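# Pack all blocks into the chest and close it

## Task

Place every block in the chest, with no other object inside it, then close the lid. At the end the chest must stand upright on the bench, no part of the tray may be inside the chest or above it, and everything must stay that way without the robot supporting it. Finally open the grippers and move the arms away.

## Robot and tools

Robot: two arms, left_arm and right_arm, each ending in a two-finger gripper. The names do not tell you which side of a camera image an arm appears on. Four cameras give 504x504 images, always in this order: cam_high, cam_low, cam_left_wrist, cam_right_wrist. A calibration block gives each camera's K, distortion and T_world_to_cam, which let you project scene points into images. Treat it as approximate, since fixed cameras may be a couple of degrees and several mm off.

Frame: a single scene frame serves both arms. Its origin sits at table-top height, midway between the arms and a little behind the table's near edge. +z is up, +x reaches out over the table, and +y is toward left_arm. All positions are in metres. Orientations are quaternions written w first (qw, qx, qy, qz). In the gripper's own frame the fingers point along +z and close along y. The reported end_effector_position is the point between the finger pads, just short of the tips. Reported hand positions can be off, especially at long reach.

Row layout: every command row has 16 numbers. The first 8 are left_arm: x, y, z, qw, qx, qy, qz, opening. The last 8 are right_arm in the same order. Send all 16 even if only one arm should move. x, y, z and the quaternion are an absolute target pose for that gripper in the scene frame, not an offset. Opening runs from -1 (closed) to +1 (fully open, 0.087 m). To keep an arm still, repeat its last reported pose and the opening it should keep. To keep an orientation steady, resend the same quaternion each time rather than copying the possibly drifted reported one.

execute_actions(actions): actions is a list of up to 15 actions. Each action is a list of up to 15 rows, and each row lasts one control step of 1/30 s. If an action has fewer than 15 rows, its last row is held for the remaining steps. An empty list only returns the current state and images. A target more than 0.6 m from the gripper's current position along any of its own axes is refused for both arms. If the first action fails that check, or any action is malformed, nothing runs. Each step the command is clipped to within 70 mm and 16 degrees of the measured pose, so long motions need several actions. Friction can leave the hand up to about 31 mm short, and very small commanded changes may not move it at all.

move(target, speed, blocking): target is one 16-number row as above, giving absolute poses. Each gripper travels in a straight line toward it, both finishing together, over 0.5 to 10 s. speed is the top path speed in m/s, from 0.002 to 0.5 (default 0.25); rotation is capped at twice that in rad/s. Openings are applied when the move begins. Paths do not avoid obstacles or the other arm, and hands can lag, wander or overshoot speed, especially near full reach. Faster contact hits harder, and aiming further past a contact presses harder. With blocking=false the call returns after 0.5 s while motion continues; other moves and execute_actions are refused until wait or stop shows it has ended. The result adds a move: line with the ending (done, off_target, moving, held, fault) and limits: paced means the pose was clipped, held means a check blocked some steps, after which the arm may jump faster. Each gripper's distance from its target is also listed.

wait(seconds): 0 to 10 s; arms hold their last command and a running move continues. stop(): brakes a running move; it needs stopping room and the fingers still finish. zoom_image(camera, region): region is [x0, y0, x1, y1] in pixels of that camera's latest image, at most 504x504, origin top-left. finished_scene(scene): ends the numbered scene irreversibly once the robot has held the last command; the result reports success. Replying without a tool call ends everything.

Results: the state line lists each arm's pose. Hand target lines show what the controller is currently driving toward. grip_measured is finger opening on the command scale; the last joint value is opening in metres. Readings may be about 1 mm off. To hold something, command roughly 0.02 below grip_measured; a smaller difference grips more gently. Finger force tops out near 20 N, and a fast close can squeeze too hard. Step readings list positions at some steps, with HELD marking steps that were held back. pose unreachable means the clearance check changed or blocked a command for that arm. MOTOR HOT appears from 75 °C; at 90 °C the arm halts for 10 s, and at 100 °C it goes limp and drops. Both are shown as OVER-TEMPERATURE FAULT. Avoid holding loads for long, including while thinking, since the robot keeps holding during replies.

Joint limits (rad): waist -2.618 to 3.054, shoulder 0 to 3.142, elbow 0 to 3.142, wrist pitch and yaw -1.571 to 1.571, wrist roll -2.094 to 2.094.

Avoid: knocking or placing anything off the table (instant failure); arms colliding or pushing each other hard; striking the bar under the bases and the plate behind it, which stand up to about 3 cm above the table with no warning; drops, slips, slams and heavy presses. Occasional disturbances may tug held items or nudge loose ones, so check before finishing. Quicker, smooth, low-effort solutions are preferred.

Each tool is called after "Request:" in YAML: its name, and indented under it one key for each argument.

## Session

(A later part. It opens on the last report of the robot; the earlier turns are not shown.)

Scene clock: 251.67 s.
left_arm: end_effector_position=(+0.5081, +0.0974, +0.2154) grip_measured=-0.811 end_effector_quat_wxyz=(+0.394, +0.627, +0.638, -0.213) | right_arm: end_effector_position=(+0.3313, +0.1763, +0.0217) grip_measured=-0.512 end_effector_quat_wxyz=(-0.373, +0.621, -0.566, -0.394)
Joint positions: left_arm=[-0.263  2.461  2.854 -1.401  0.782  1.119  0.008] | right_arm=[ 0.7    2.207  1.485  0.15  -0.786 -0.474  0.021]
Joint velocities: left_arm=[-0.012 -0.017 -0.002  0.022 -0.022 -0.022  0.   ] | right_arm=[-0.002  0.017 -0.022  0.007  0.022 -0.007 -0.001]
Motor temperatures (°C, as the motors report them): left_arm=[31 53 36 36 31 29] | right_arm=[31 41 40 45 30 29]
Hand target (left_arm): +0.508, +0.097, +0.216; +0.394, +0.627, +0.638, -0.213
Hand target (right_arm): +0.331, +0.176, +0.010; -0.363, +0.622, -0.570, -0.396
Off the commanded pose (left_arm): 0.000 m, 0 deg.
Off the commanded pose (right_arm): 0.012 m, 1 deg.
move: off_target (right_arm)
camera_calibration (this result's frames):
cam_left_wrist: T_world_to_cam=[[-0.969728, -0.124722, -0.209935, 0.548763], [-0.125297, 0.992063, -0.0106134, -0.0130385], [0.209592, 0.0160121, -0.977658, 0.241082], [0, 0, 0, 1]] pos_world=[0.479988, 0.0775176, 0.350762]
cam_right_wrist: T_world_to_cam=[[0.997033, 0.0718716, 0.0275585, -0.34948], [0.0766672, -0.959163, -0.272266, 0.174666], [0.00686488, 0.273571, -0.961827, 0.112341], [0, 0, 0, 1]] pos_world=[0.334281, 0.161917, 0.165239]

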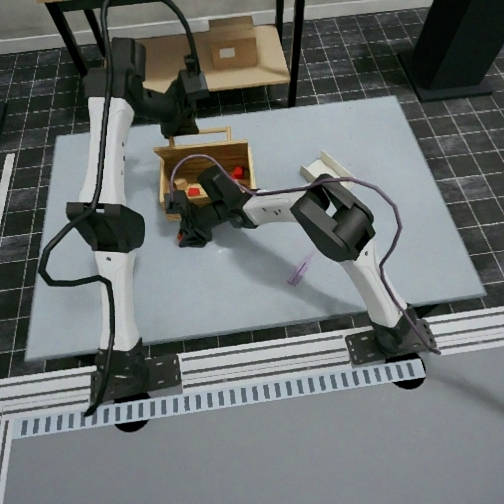

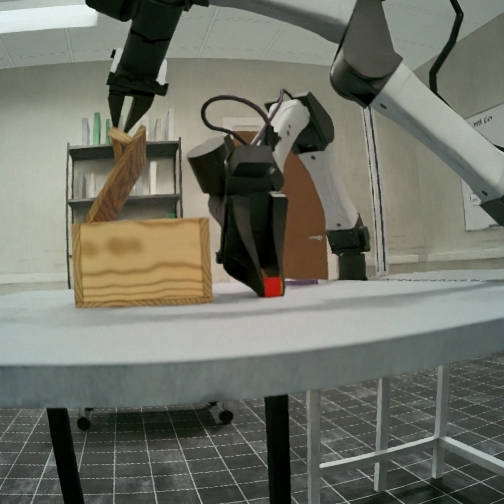

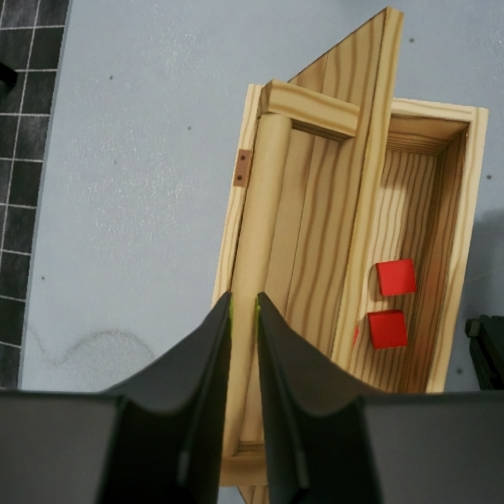

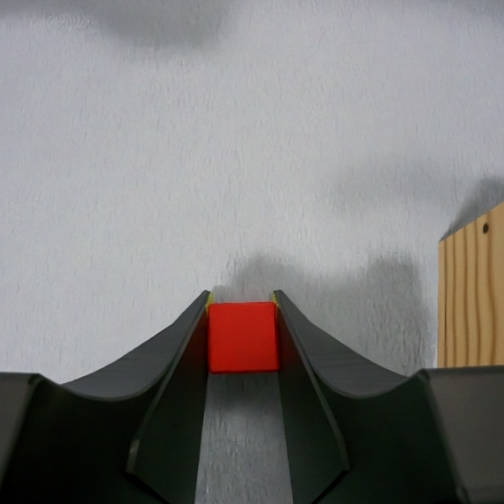

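Request:
move:
  target: [0.508,0.0975,0.2155,0.394,0.627,0.638,-0.213,-0.84,0.32,0.03,0.145,0.45,-0.45,0.71,0.29,-0.55]
  speed: 0.12

Request:
move:
  target: [0.508,0.0975,0.2155,0.394,0.627,0.638,-0.213,-0.84,0.452,0.022,0.135,0.503,-0.295,0.79,0.188,-0.55]
  speed: 0.12

Request:
move:
  target: [0.508,0.0975,0.2155,0.394,0.627,0.638,-0.213,-0.84,0.445,0.02,0.085,0.503,-0.295,0.79,0.188,-0.55]
  speed: 0.04

Scene clock: 262.67 s.
left_arm: end_effector_position=(+0.5081, +0.0974, +0.2154) grip_measured=-0.811 end_effector_quat_wxyz=(+0.394, +0.627, +0.638, -0.213) | right_arm: end_effector_position=(+0.3205, +0.0356, +0.1444) grip_measured=-0.511 end_effector_quat_wxyz=(+0.454, -0.458, +0.706, +0.294)
Joint positions: left_arm=[-0.263  2.461  2.854 -1.401  0.782  1.119  0.008] | right_arm=[ 0.575  1.505  1.026  0.041 -0.469 -0.219  0.021]
Joint velocities: left_arm=[-0.002  0.002 -0.002 -0.022  0.007  0.037  0.   ] | right_arm=[ 0.007 -0.007  0.007  0.007  0.022  0.037 -0.001]
Motor temperatures (°C, as the motors report them): left_arm=[31 53 36 37 31 29] | right_arm=[31 44 41 45 30 29]
Hand target (left_arm): +0.508, +0.097, +0.216; +0.394, +0.627, +0.638, -0.213
Hand target (right_arm): +0.318, +0.029, +0.143; +0.451, -0.452, +0.713, +0.291
Off the commanded pose (left_arm): 0.000 m, 0 deg.
Off the commanded pose (right_arm): 0.006 m, 1 deg.
move: done
camera_calibration (this result's frames):
cam_left_wrist: T_world_to_cam=[[-0.969728, -0.124722, -0.209935, 0.548763], [-0.125297, 0.992063, -0.0106134, -0.0130385], [0.209592, 0.0160121, -0.977658, 0.241082], [0, 0, 0, 1]] pos_world=[0.479988, 0.0775176, 0.350762]
cam_right_wrist: T_world_to_cam=[[0.909071, -0.416467, 0.0120174, -0.284081], [-0.398356, -0.877266, -0.267802, 0.222671], [0.122073, 0.238664, -0.963399, 0.233431], [0, 0, 0, 1]] pos_world=[0.318456, 0.0213198, 0.287933]

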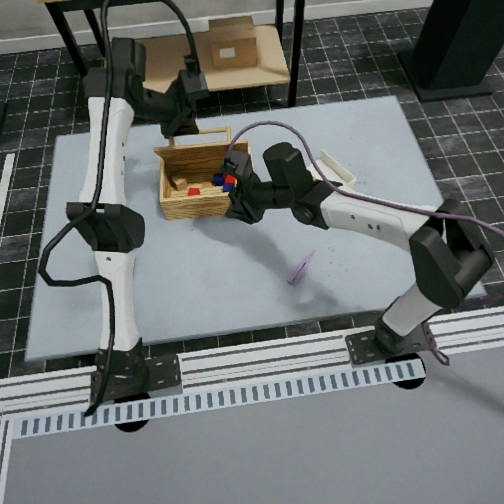

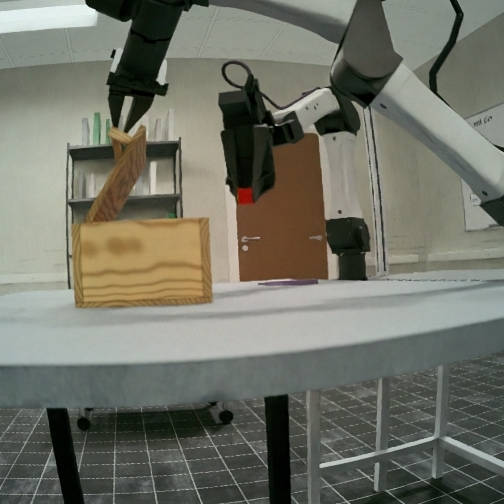

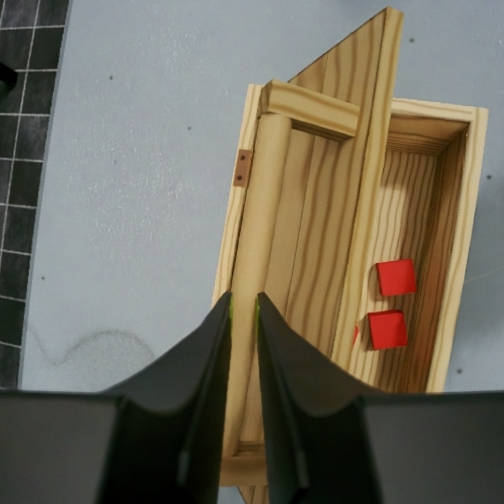

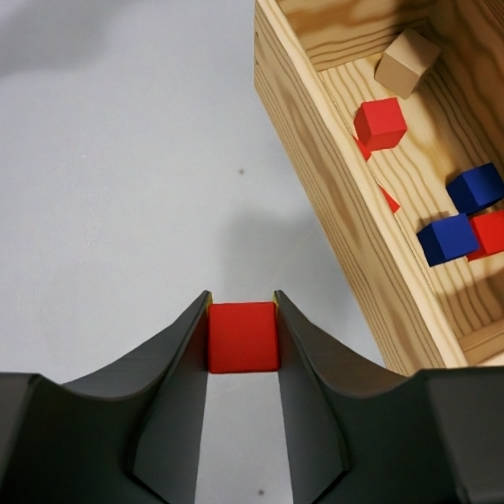

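Scene clock: 264.87 s.
left_arm: end_effector_position=(+0.5081, +0.0974, +0.2154) grip_measured=-0.811 end_effector_quat_wxyz=(+0.394, +0.627, +0.638, -0.213) | right_arm: end_effector_position=(+0.4411, +0.0218, +0.1273) grip_measured=-0.511 end_effector_quat_wxyz=(+0.487, -0.305, +0.796, +0.189)
Joint positions: left_arm=[-0.263  2.461  2.854 -1.401  0.782  1.119  0.008] | right_arm=[ 0.507  1.801  1.313  0.053 -0.156 -0.059  0.021]
Joint velocities: left_arm=[-0.017  0.022  0.012  0.066 -0.081 -0.007  0.001] | right_arm=[-0.007 -0.046 -0.002  0.037 -0.022 -0.066 -0.001]
Motor temperatures (°C, as the motors report them): left_arm=[31 53 36 37 31 29] | right_arm=[31 44 41 46 30 29]
Hand target (left_arm): +0.508, +0.097, +0.216; +0.394, +0.627, +0.638, -0.213
Hand target (right_arm): +0.451, +0.022, +0.137; +0.502, -0.295, +0.791, +0.188
Off the commanded pose (left_arm): 0.000 m, 0 deg.
Off the commanded pose (right_arm): 0.013 m, 2 deg.
move: off_target (right_arm)
camera_calibration (this result's frames):
cam_left_wrist: T_world_to_cam=[[-0.969728, -0.124722, -0.209935, 0.548763], [-0.125297, 0.992063, -0.0106134, -0.0130385], [0.209592, 0.0160121, -0.977658, 0.241082], [0, 0, 0, 1]] pos_world=[0.479988, 0.0775176, 0.350762]
cam_right_wrist: T_world_to_cam=[[0.663525, -0.748104, 0.00864048, -0.283374], [-0.727261, -0.647663, -0.227209, 0.388899], [0.175572, 0.144475, -0.973808, 0.185295], [0, 0, 0, 1]] pos_world=[0.438325, 0.0131118, 0.271251]

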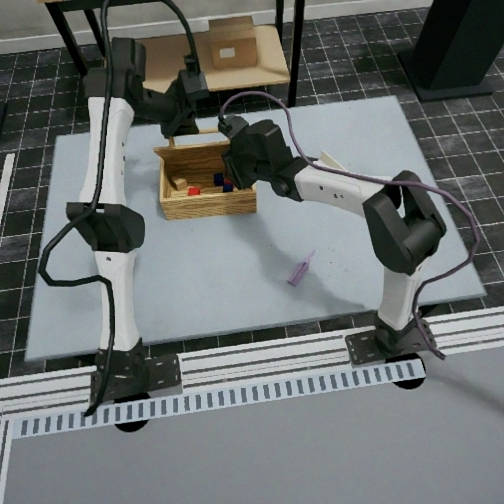

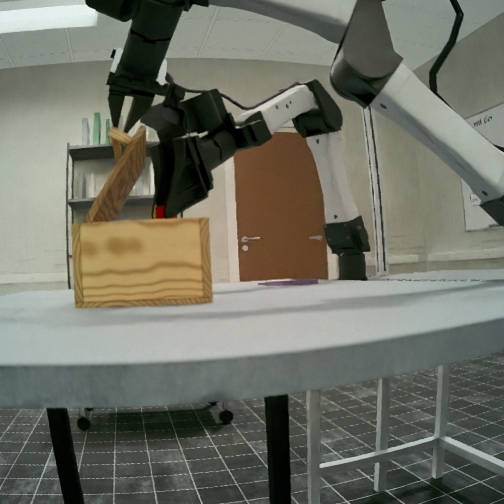

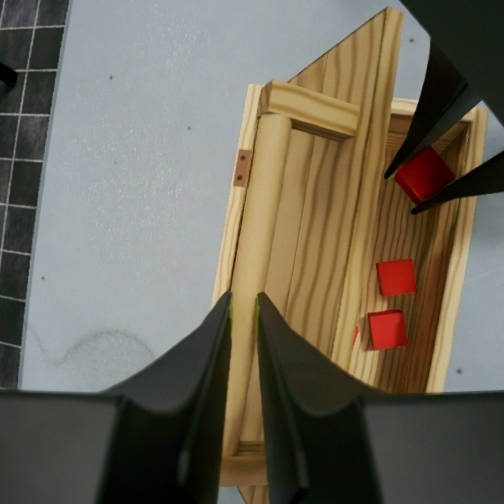

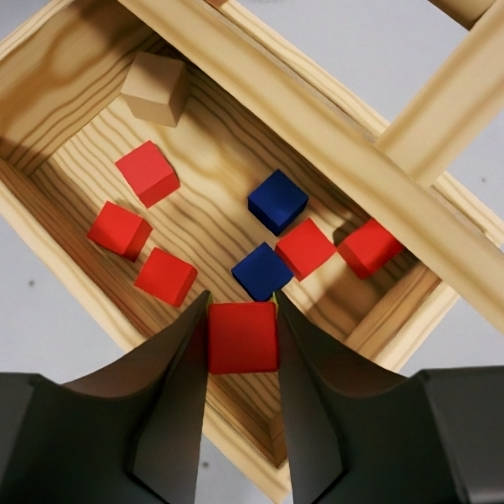

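Scene clock: 266.23 s.
left_arm: end_effector_position=(+0.5081, +0.0974, +0.2154) grip_measured=-0.811 end_effector_quat_wxyz=(+0.394, +0.627, +0.638, -0.213) | right_arm: end_effector_position=(+0.4458, +0.0225, +0.0960) grip_measured=-0.511 end_effector_quat_wxyz=(+0.506, -0.299, +0.786, +0.190)
Joint positions: left_arm=[-0.263  2.461  2.854 -1.401  0.782  1.119  0.008] | right_arm=[ 0.507  1.848  1.204  0.252 -0.147 -0.055  0.021]
Joint velocities: left_arm=[-0.002  0.007  0.007  0.066  0.051 -0.051 -0.   ] | right_arm=[ 0.007 -0.007 -0.007  0.007 -0.022 -0.051  0.001]
Motor temperatures (°C, as the motors report them): left_arm=[31 53 36 37 31 29] | right_arm=[31 44 41 46 30 29]
Hand target (left_arm): +0.508, +0.097, +0.216; +0.394, +0.627, +0.638, -0.213
Hand target (right_arm): +0.445, +0.020, +0.085; +0.503, -0.295, +0.791, +0.188
Off the commanded pose (left_arm): 0.000 m, 0 deg.
Off the commanded pose (right_arm): 0.011 m, 1 deg.
move: off_target (right_arm)
camera_calibration (this result's frames):
cam_left_wrist: T_world_to_cam=[[-0.969728, -0.124722, -0.209935, 0.548763], [-0.125297, 0.992063, -0.0106134, -0.0130385], [0.209592, 0.0160121, -0.977658, 0.241082], [0, 0, 0, 1]] pos_world=[0.479988, 0.0775176, 0.350762]
cam_right_wrist: T_world_to_cam=[[0.655905, -0.754691, 0.0151518, -0.282714], [-0.724347, -0.634926, -0.268682, 0.388065], [0.212393, 0.165255, -0.96311, 0.136008], [0, 0, 0, 1]] pos_world=[0.43764, 0.010555, 0.23954]

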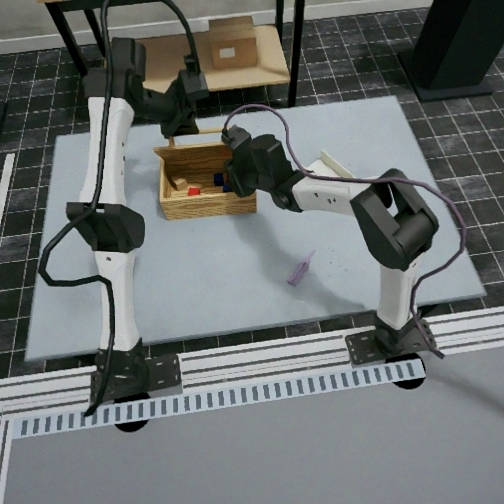

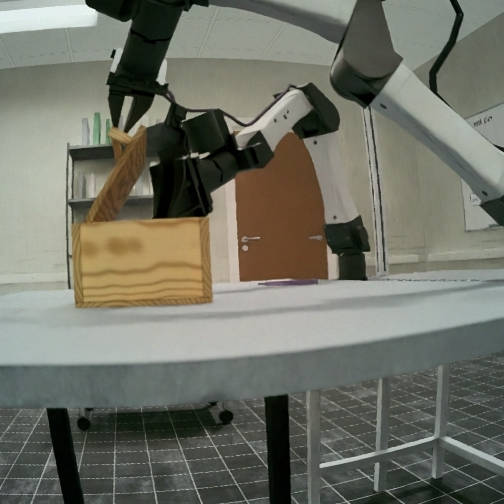

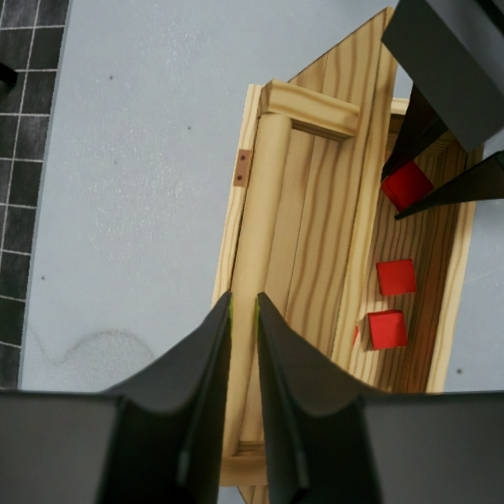

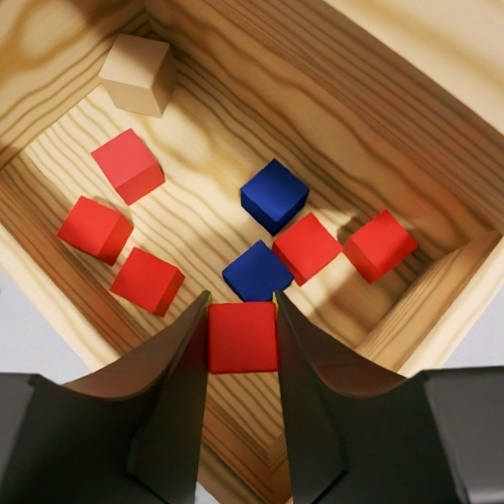

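Request:
move:
  target: [0.508,0.0975,0.2155,0.394,0.627,0.638,-0.213,-0.84,0.446,0.022,0.096,0.506,-0.299,0.786,0.19,-0.2]
  speed: 0.04

Request:
move:
  target: [0.508,0.0975,0.2155,0.394,0.627,0.638,-0.213,-0.84,0.42,0.005,0.15,0.503,-0.295,0.79,0.188,-0.2]
  speed: 0.1

Request:
move:
  target: [0.466,0.098,0.192,0.247,0.702,0.662,-0.089,-0.84,0.28,-0.15,0.16,0.503,-0.295,0.79,0.188,-0.2]
  speed: 0.12

Request:
move:
  target: [0.442,0.098,0.155,0.107,0.729,0.674,0.047,-0.84,0.28,-0.15,0.16,0.503,-0.295,0.79,0.188,-0.2]
  speed: 0.05

Request:
move:
  target: [0.432,0.099,0.12,0.074,0.73,0.679,0.038,-0.84,0.28,-0.15,0.16,0.503,-0.295,0.79,0.188,-0.2]
  speed: 0.04

Scene clock: 279.20 s.
left_arm: end_effector_position=(+0.5081, +0.0975, +0.2154) grip_measured=-0.811 end_effector_quat_wxyz=(+0.394, +0.627, +0.638, -0.213) | right_arm: end_effector_position=(+0.4471, +0.0223, +0.0971) grip_measured=-0.200 end_effector_quat_wxyz=(+0.509, -0.298, +0.785, +0.189)
Joint positions: left_arm=[-0.263  2.461  2.854 -1.401  0.782  1.119  0.008] | right_arm=[ 0.507  1.848  1.204  0.26  -0.143 -0.055  0.035]
Joint velocities: left_arm=[ 0.012 -0.007 -0.002  0.037 -0.007  0.022  0.001] | right_arm=[ 0.002 -0.022 -0.007  0.037  0.051  0.007  0.   ]
Motor temperatures (°C, as the motors report them): left_arm=[31 54 36 37 31 29] | right_arm=[31 44 40 48 30 29]
Hand target (left_arm): +0.508, +0.098, +0.215; +0.394, +0.627, +0.638, -0.213
Hand target (right_arm): +0.446, +0.022, +0.096; +0.506, -0.299, +0.786, +0.190
Off the commanded pose (left_arm): 0.000 m, 0 deg.
Off the commanded pose (right_arm): 0.002 m, 0 deg.
move: done
camera_calibration (this result's frames):
cam_left_wrist: T_world_to_cam=[[-0.969806, -0.124706, -0.209581, 0.548646], [-0.125301, 0.992063, -0.0104929, -0.0130871], [0.209227, 0.0160846, -0.977735, 0.241254], [0, 0, 0, 1]] pos_world=[0.479964, 0.0775224, 0.350731]
cam_right_wrist: T_world_to_cam=[[0.652962, -0.757185, 0.0176794, -0.282597], [-0.724993, -0.631615, -0.274678, 0.390006], [0.219148, 0.166537, -0.961374, 0.133621], [0, 0, 0, 1]] pos_world=[0.437993, 0.0101026, 0.240582]

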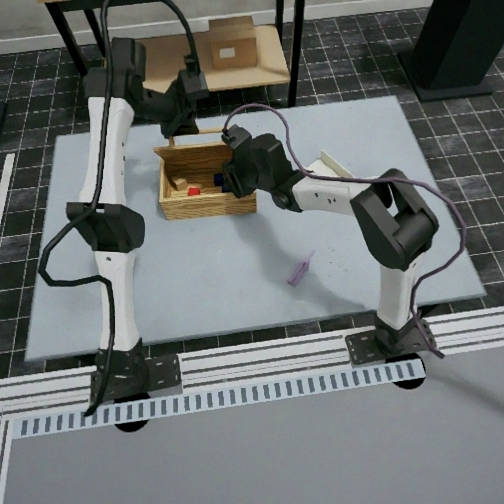

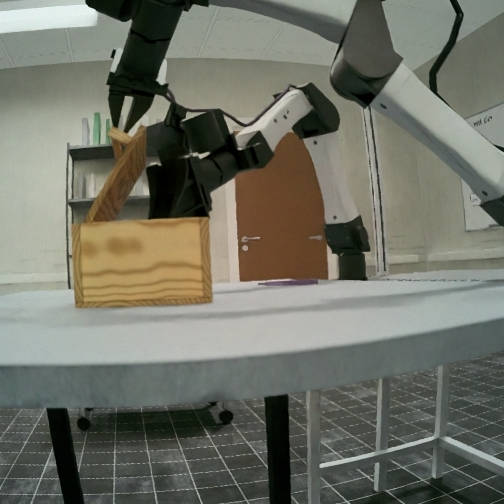

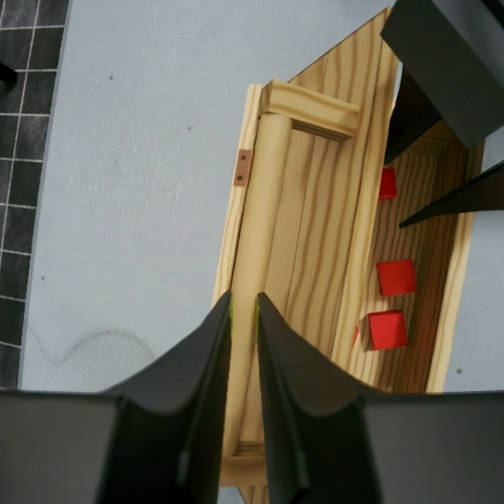

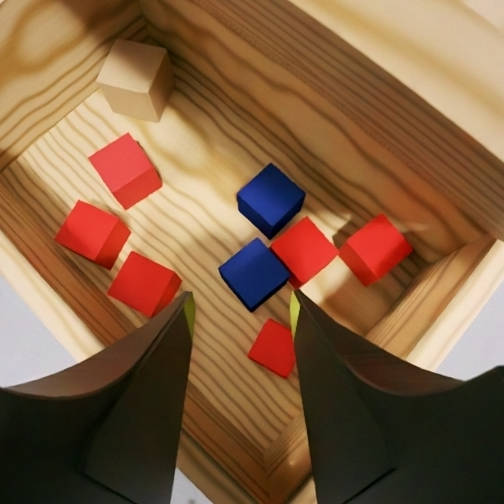

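Scene clock: 280.40 s.
left_arm: end_effector_position=(+0.5081, +0.0975, +0.2154) grip_measured=-0.811 end_effector_quat_wxyz=(+0.394, +0.627, +0.638, -0.213) | right_arm: end_effector_position=(+0.4204, +0.0060, +0.1406) grip_measured=-0.200 end_effector_quat_wxyz=(+0.499, -0.299, +0.792, +0.187)
Joint positions: left_arm=[-0.263  2.461  2.854 -1.401  0.782  1.119  0.008] | right_arm=[ 0.507  1.683  1.204  0.068 -0.143 -0.055  0.035]
Joint velocities: left_arm=[ 0.007 -0.017 -0.017  0.007 -0.022 -0.066  0.   ] | right_arm=[ 0.002 -0.002 -0.012 -0.022  0.022 -0.037 -0.   ]
Motor temperatures (°C, as the motors report them): left_arm=[31 54 37 37 31 29] | right_arm=[31 44 40 48 30 29]
Hand target (left_arm): +0.508, +0.097, +0.216; +0.394, +0.627, +0.638, -0.213
Hand target (right_arm): +0.419, +0.005, +0.149; +0.503, -0.295, +0.790, +0.188
Off the commanded pose (left_arm): 0.000 m, 0 deg.
Off the commanded pose (right_arm): 0.009 m, 1 deg.
move: done
camera_calibration (this result's frames):
cam_left_wrist: T_world_to_cam=[[-0.969806, -0.124706, -0.209581, 0.548646], [-0.125301, 0.992063, -0.0104929, -0.0130871], [0.209227, 0.0160846, -0.977735, 0.241254], [0, 0, 0, 1]] pos_world=[0.479964, 0.0775224, 0.350731]
cam_right_wrist: T_world_to_cam=[[0.652751, -0.757442, 0.0140704, -0.277689], [-0.731256, -0.634819, -0.24954, 0.371327], [0.197944, 0.152598, -0.968262, 0.193953], [0, 0, 0, 1]] pos_world=[0.414405, -0.00420509, 0.284365]

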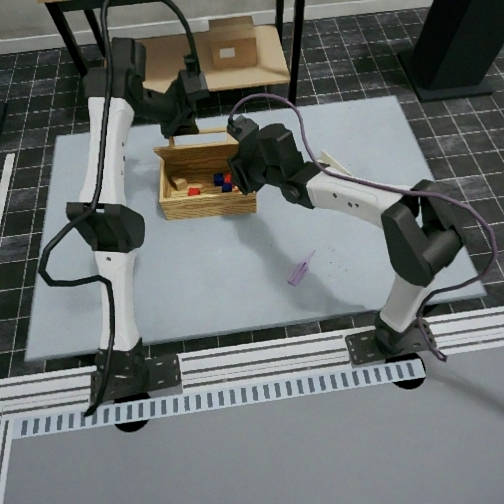

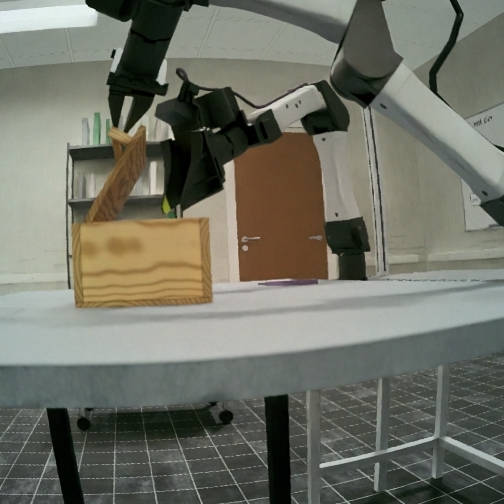

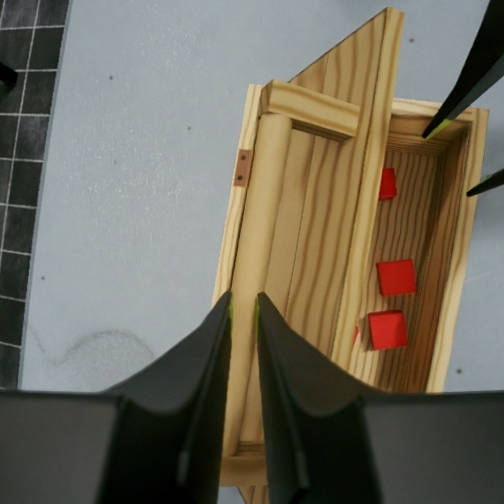

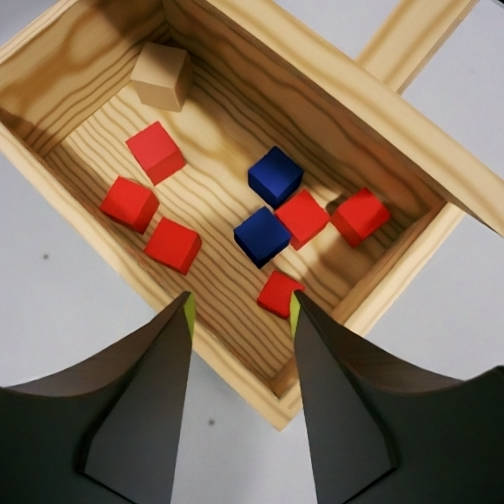

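Scene clock: 282.80 s.
left_arm: end_effector_position=(+0.4687, +0.0979, +0.1938) grip_measured=-0.840 end_effector_quat_wxyz=(+0.262, +0.698, +0.661, -0.086) | right_arm: end_effector_position=(+0.2846, -0.1462, +0.1604) grip_measured=-0.200 end_effector_quat_wxyz=(+0.505, -0.294, +0.789, +0.188)
Joint positions: left_arm=[-0.412  2.419  2.842 -1.578  0.383  1.198  0.007] | right_arm=[ 0.183  0.889  0.681 -0.226 -0.435 -0.183  0.035]
Joint velocities: left_arm=[-0.002 -0.007 -0.012 -0.007 -0.051 -0.007  0.   ] | right_arm=[-0.012 -0.012  0.002 -0.051 -0.007 -0.022 -0.   ]
Motor temperatures (°C, as the motors report them): left_arm=[31 54 36 37 31 29] | right_arm=[31 44 40 48 30 29]
Hand target (left_arm): +0.465, +0.098, +0.192; +0.255, +0.701, +0.660, -0.085
Hand target (right_arm): +0.280, -0.149, +0.156; +0.503, -0.295, +0.791, +0.188
Off the commanded pose (left_arm): 0.003 m, 2 deg.
Off the commanded pose (right_arm): 0.006 m, 0 deg.
joint sent to its limit (left arm) — the command would take joint 4 (wrist pitch) past its lower limit, so that joint was sent only as far as its limit.
move: done
camera_calibration (this result's frames):
cam_left_wrist: T_world_to_cam=[[-0.970016, -0.0166485, -0.242469, 0.501868], [-0.108994, 0.921501, 0.372767, -0.0937187], [0.217229, 0.388018, -0.895686, 0.172308], [0, 0, 0, 1]] pos_world=[0.439175, 0.0278585, 0.310957]
cam_right_wrist: T_world_to_cam=[[0.646939, -0.762449, 0.0118661, -0.303332], [-0.733248, -0.626283, -0.264797, 0.184655], [0.209326, 0.162607, -0.964231, 0.260791], [0, 0, 0, 1]] pos_world=[0.277045, -0.158035, 0.303958]

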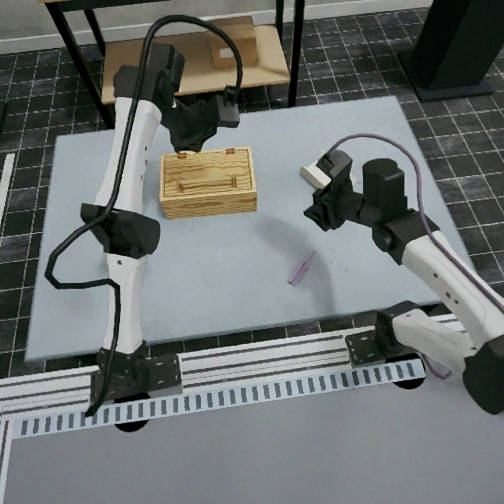

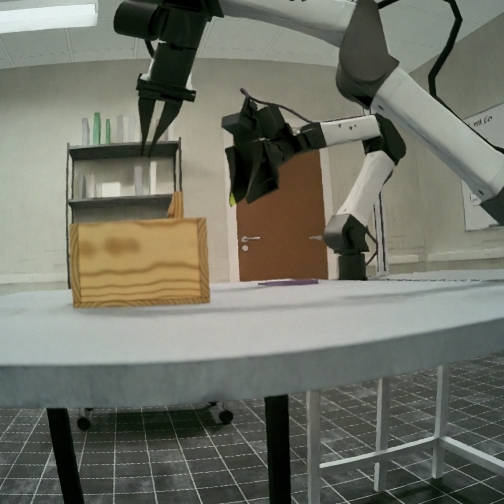

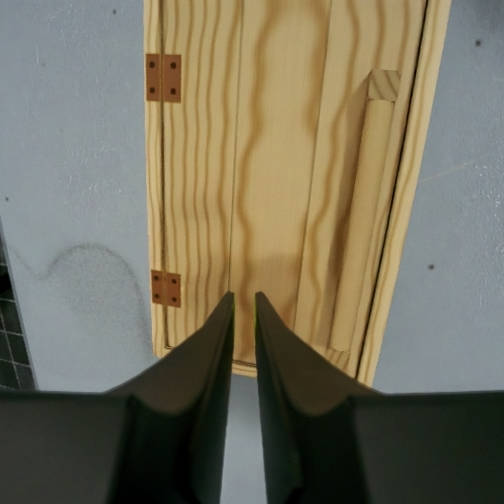

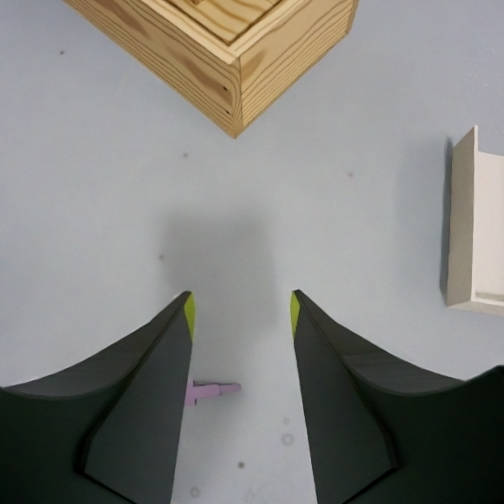

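Scene clock: 287.23 s.
left_arm: end_effector_position=(+0.4461, +0.0976, +0.1537) grip_measured=-0.840 end_effector_quat_wxyz=(+0.119, +0.730, +0.671, +0.048) | right_arm: end_effector_position=(+0.2831, -0.1476, +0.1581) grip_measured=-0.200 end_effector_quat_wxyz=(+0.500, -0.294, +0.792, +0.189)
Joint positions: left_arm=[-0.574  2.405  2.667 -1.578 -0.016  1.15   0.007] | right_arm=[ 0.176  0.889  0.681 -0.239 -0.442 -0.186  0.035]
Joint velocities: left_arm=[-0.007  0.002 -0.007  0.066 -0.081 -0.037 -0.   ] | right_arm=[-0.002 -0.007  0.002 -0.022  0.007  0.037  0.   ]
Motor temperatures (°C, as the motors report them): left_arm=[31 55 36 37 31 29] | right_arm=[31 43 40 47 30 29]
Hand target (left_arm): +0.442, +0.098, +0.155; +0.114, +0.730, +0.672, +0.050
Hand target (right_arm): +0.280, -0.150, +0.160; +0.503, -0.295, +0.790, +0.188
Off the commanded pose (left_arm): 0.004 m, 1 deg.
Off the commanded pose (right_arm): 0.004 m, 0 deg.
joint sent to its limit (left arm) — the command would take joint 4 (wrist pitch) past its lower limit, so that joint was sent only as far as its limit.
move: done
camera_calibration (this result's frames):
cam_left_wrist: T_world_to_cam=[[-0.971073, 0.0615155, -0.230722, 0.461267], [-0.122036, 0.702667, 0.700976, -0.104196], [0.205241, 0.708855, -0.674834, 0.0814726], [0, 0, 0, 1]] pos_world=[0.418487, -0.0129123, 0.234444]
cam_right_wrist: T_world_to_cam=[[0.647832, -0.761757, 0.0062707, -0.302684], [-0.735542, -0.627637, -0.255049, 0.180978], [0.198221, 0.160617, -0.966908, 0.262446], [0, 0, 0, 1]] pos_world=[0.277183, -0.159136, 0.301818]

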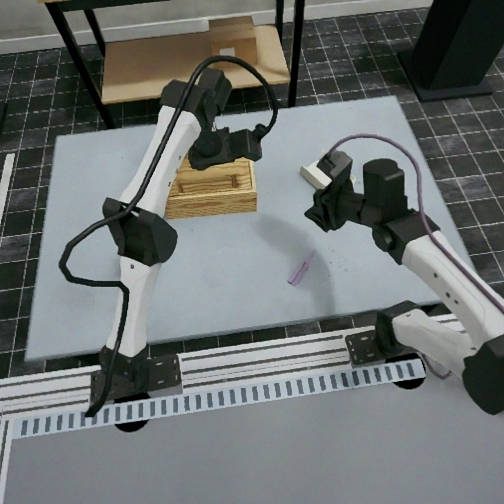

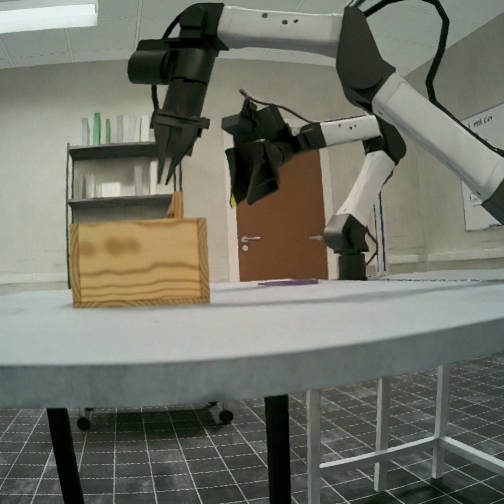

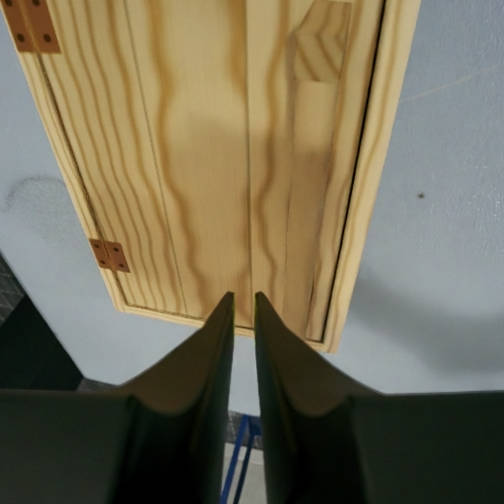

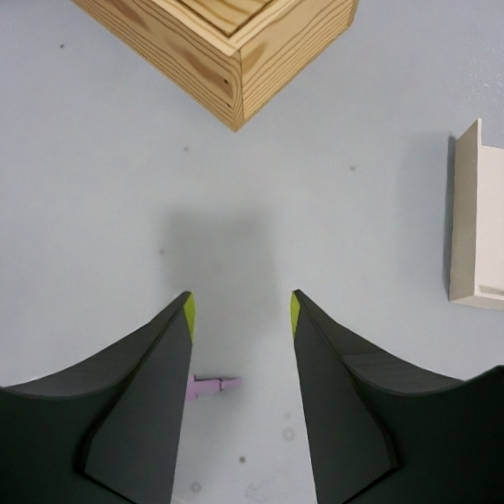

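Scene clock: 288.67 s.
left_arm: end_effector_position=(+0.4434, +0.1005, +0.1275) grip_measured=-0.840 end_effector_quat_wxyz=(+0.093, +0.728, +0.677, +0.049) | right_arm: end_effector_position=(+0.2830, -0.1476, +0.1580) grip_measured=-0.200 end_effector_quat_wxyz=(+0.500, -0.294, +0.792, +0.189)
Joint positions: left_arm=[-0.579  2.375  2.503 -1.494 -0.037  1.135  0.007] | right_arm=[ 0.176  0.889  0.681 -0.239 -0.442 -0.186  0.035]
Joint velocities: left_arm=[-0.012  0.002 -0.007  0.007 -0.022  0.037 -0.002] | right_arm=[-0.012 -0.012  0.002  0.007  0.022 -0.022  0.001]
Motor temperatures (°C, as the motors report them): left_arm=[31 55 36 37 31 29] | right_arm=[31 43 40 47 30 29]
Hand target (left_arm): +0.432, +0.099, +0.121; +0.074, +0.730, +0.679, +0.038
Hand target (right_arm): +0.280, -0.150, +0.160; +0.503, -0.295, +0.790, +0.188
Off the commanded pose (left_arm): 0.014 m, 3 deg.
Off the commanded pose (right_arm): 0.004 m, 0 deg.
move: off_target (left_arm)
camera_calibration (this result's frames):
cam_left_wrist: T_world_to_cam=[[-0.979285, 0.0561846, -0.194535, 0.451974], [-0.106693, 0.673368, 0.731568, -0.0959096], [0.172097, 0.737169, -0.653425, 0.0714588], [0, 0, 0, 1]] pos_world=[0.42008, -0.0134887, 0.204782]
cam_right_wrist: T_world_to_cam=[[0.647827, -0.761763, 0.00609881, -0.302633], [-0.735643, -0.627652, -0.25472, 0.180886], [0.197864, 0.160528, -0.966996, 0.262491], [0, 0, 0, 1]] pos_world=[0.277183, -0.159138, 0.301748]

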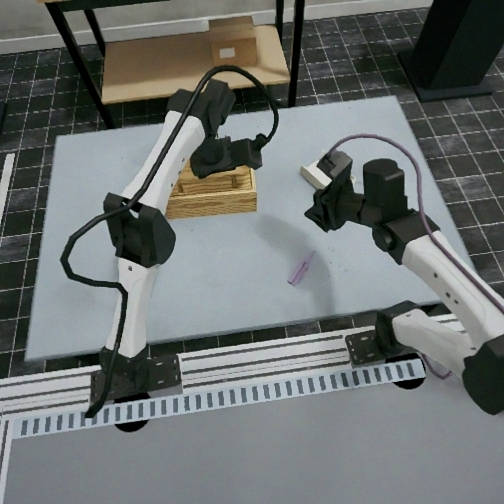

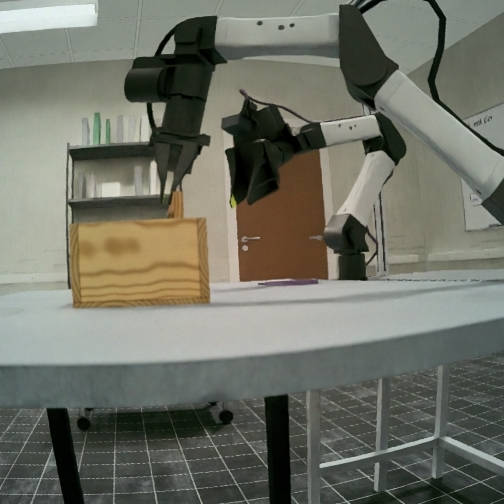

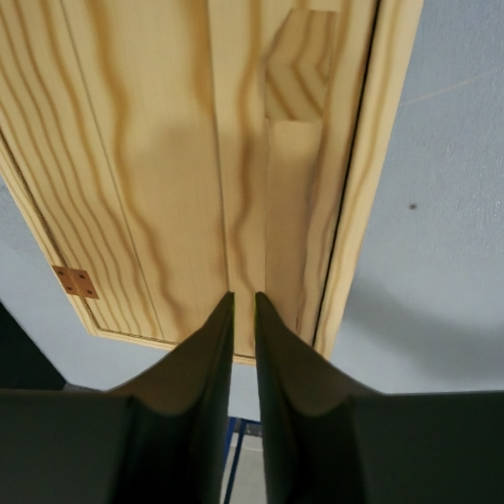

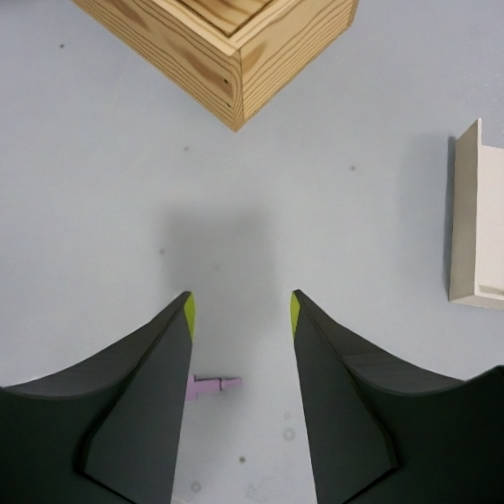

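Lid slipped shut. Retreat.

Request:
move:
  target: [0.45,0.10,0.19,0.12,0.73,0.671,0.048,-0.84,0.283,-0.148,0.158,0.5,-0.294,0.792,0.189,-0.2]
  speed: 0.12

Request:
move:
  target: [0.25,0.25,0.2,0.38,0.25,0.89,-0.05,0,0.283,-0.148,0.158,0.5,-0.294,0.792,0.189,-0.2]

Request:
finished_scene:
  scene: 1

Scene clock: 296.00 s.
left_arm: end_effector_position=(+0.4501, +0.0955, +0.1846) grip_measured=-0.840 end_effector_quat_wxyz=(+0.159, +0.730, +0.661, +0.069) | right_arm: end_effector_position=(+0.2830, -0.1476, +0.1580) grip_measured=-0.200 end_effector_quat_wxyz=(+0.500, -0.294, +0.792, +0.189)
Joint positions: left_arm=[-0.579  2.364  2.707 -1.568 -0.028  1.163  0.007] | right_arm=[ 0.176  0.889  0.681 -0.239 -0.442 -0.186  0.035]
Joint velocities: left_arm=[ 0.007  0.002 -0.022  0.037 -0.022 -0.007  0.   ] | right_arm=[ 0.002  0.012 -0.012  0.007 -0.022  0.022  0.   ]
Motor temperatures (°C, as the motors report them): left_arm=[31 55 36 36 31 29] | right_arm=[31 41 41 47 30 29]
Hand target (left_arm): +0.450, +0.100, +0.189; +0.162, +0.729, +0.662, +0.067
Hand target (right_arm): +0.283, -0.148, +0.158; +0.500, -0.294, +0.792, +0.189
Off the commanded pose (left_arm): 0.007 m, 5 deg.
Off the commanded pose (right_arm): 0.000 m, 0 deg.
joint sent to its limit (left arm) — the command would take joint 4 (wrist pitch) past its lower limit, so that joint was sent only as far as its limit.
move: off_target (left_arm)
camera_calibration (this result's frames):
cam_left_wrist: T_world_to_cam=[[-0.946619, 0.066791, -0.315359, 0.476581], [-0.170861, 0.72561, 0.666556, -0.097746], [0.273348, 0.684857, -0.675465, 0.0748362], [0, 0, 0, 1]] pos_world=[0.413983, -0.0121579, 0.265996]
cam_right_wrist: T_world_to_cam=[[0.647827, -0.761763, 0.00609881, -0.302633], [-0.735643, -0.627652, -0.25472, 0.180886], [0.197864, 0.160528, -0.966996, 0.262491], [0, 0, 0, 1]] pos_world=[0.277183, -0.159138, 0.301748]

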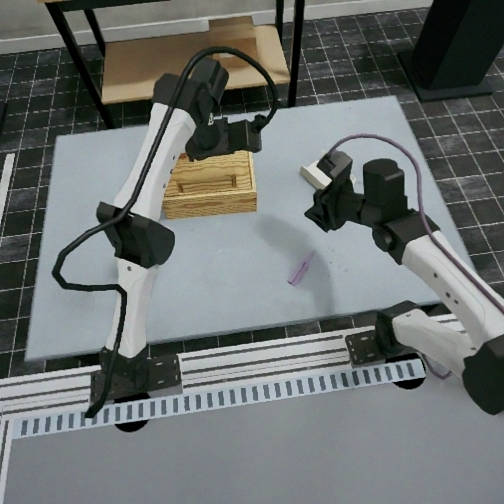

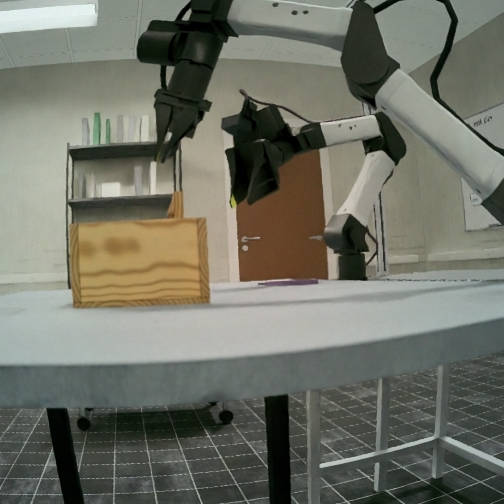

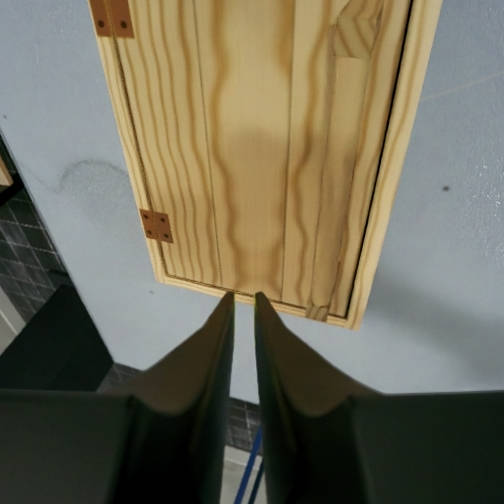

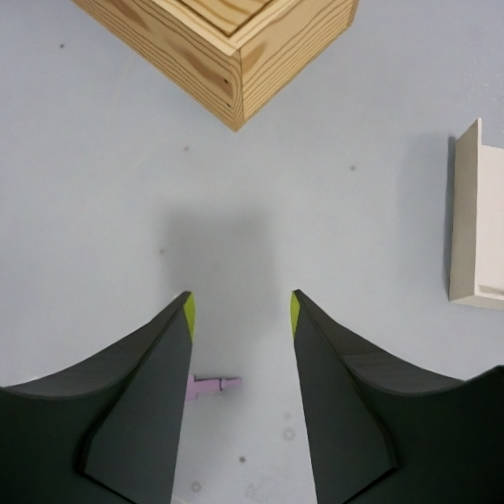

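Scene clock: 298.87 s.
left_arm: end_effector_position=(+0.2540, +0.2465, +0.2106) grip_measured=+0.000 end_effector_quat_wxyz=(+0.388, +0.253, +0.885, -0.044) | right_arm: end_effector_position=(+0.2830, -0.1476, +0.1580) grip_measured=-0.200 end_effector_quat_wxyz=(+0.500, -0.294, +0.792, +0.189)
Joint positions: left_arm=[-0.187  0.981  1.131 -0.939  0.194  0.357  0.044] | right_arm=[ 0.176  0.889  0.681 -0.239 -0.442 -0.186  0.035]
Joint velocities: left_arm=[ 0.017 -0.007  0.007  0.051  0.051 -0.007  0.   ] | right_arm=[-0.012 -0.017 -0.012 -0.037 -0.007 -0.095 -0.   ]
Motor temperatures (°C, as the motors report them): left_arm=[31 54 36 36 31 29] | right_arm=[31 40 41 47 30 29]
Hand target (left_arm): +0.248, +0.247, +0.203; +0.379, +0.248, +0.890, -0.050
Hand target (right_arm): +0.283, -0.148, +0.158; +0.500, -0.294, +0.792, +0.189
Off the commanded pose (left_arm): 0.012 m, 1 deg.
Off the commanded pose (right_arm): 0.000 m, 0 deg.
move: off_target (left_arm)
camera_calibration (this result's frames):
cam_left_wrist: T_world_to_cam=[[-0.48168, -0.869876, -0.106299, 0.357795], [-0.875514, 0.472383, 0.101633, 0.102262], [-0.0381943, 0.142021, -0.989127, 0.321493], [0, 0, 0, 1]] pos_world=[0.274154, 0.217272, 0.345637]
cam_right_wrist: T_world_to_cam=[[0.647827, -0.761763, 0.00609881, -0.302633], [-0.735643, -0.627652, -0.25472, 0.180886], [0.197864, 0.160528, -0.966996, 0.262491], [0, 0, 0, 1]] pos_world=[0.277183, -0.159138, 0.301748]

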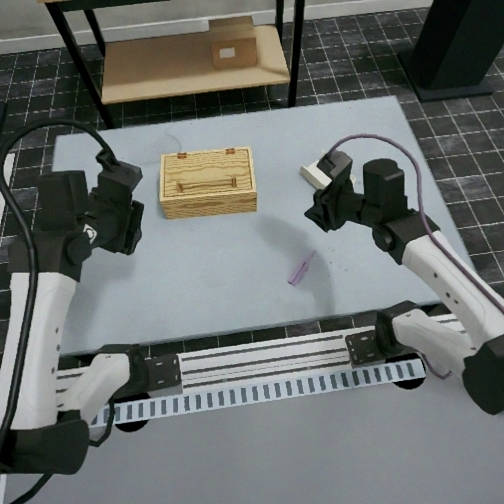

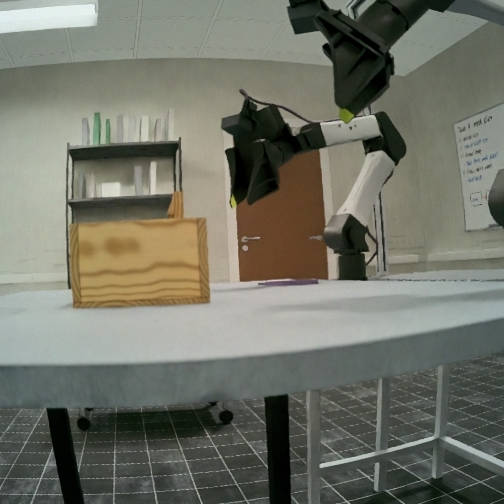

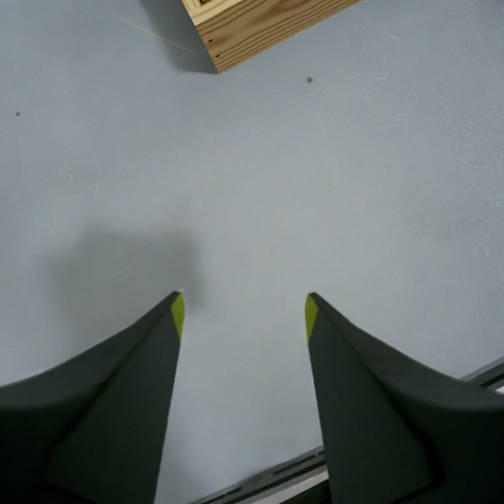

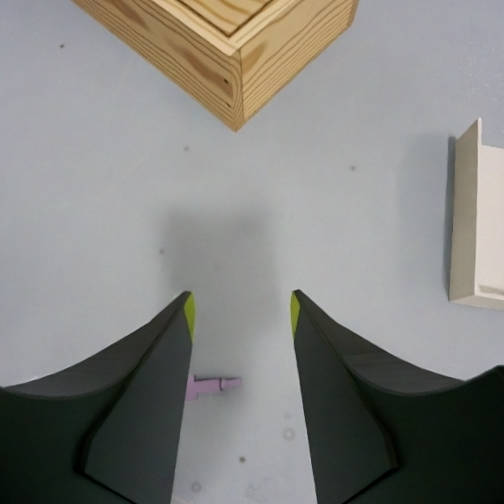

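The scene is finished: the task was done.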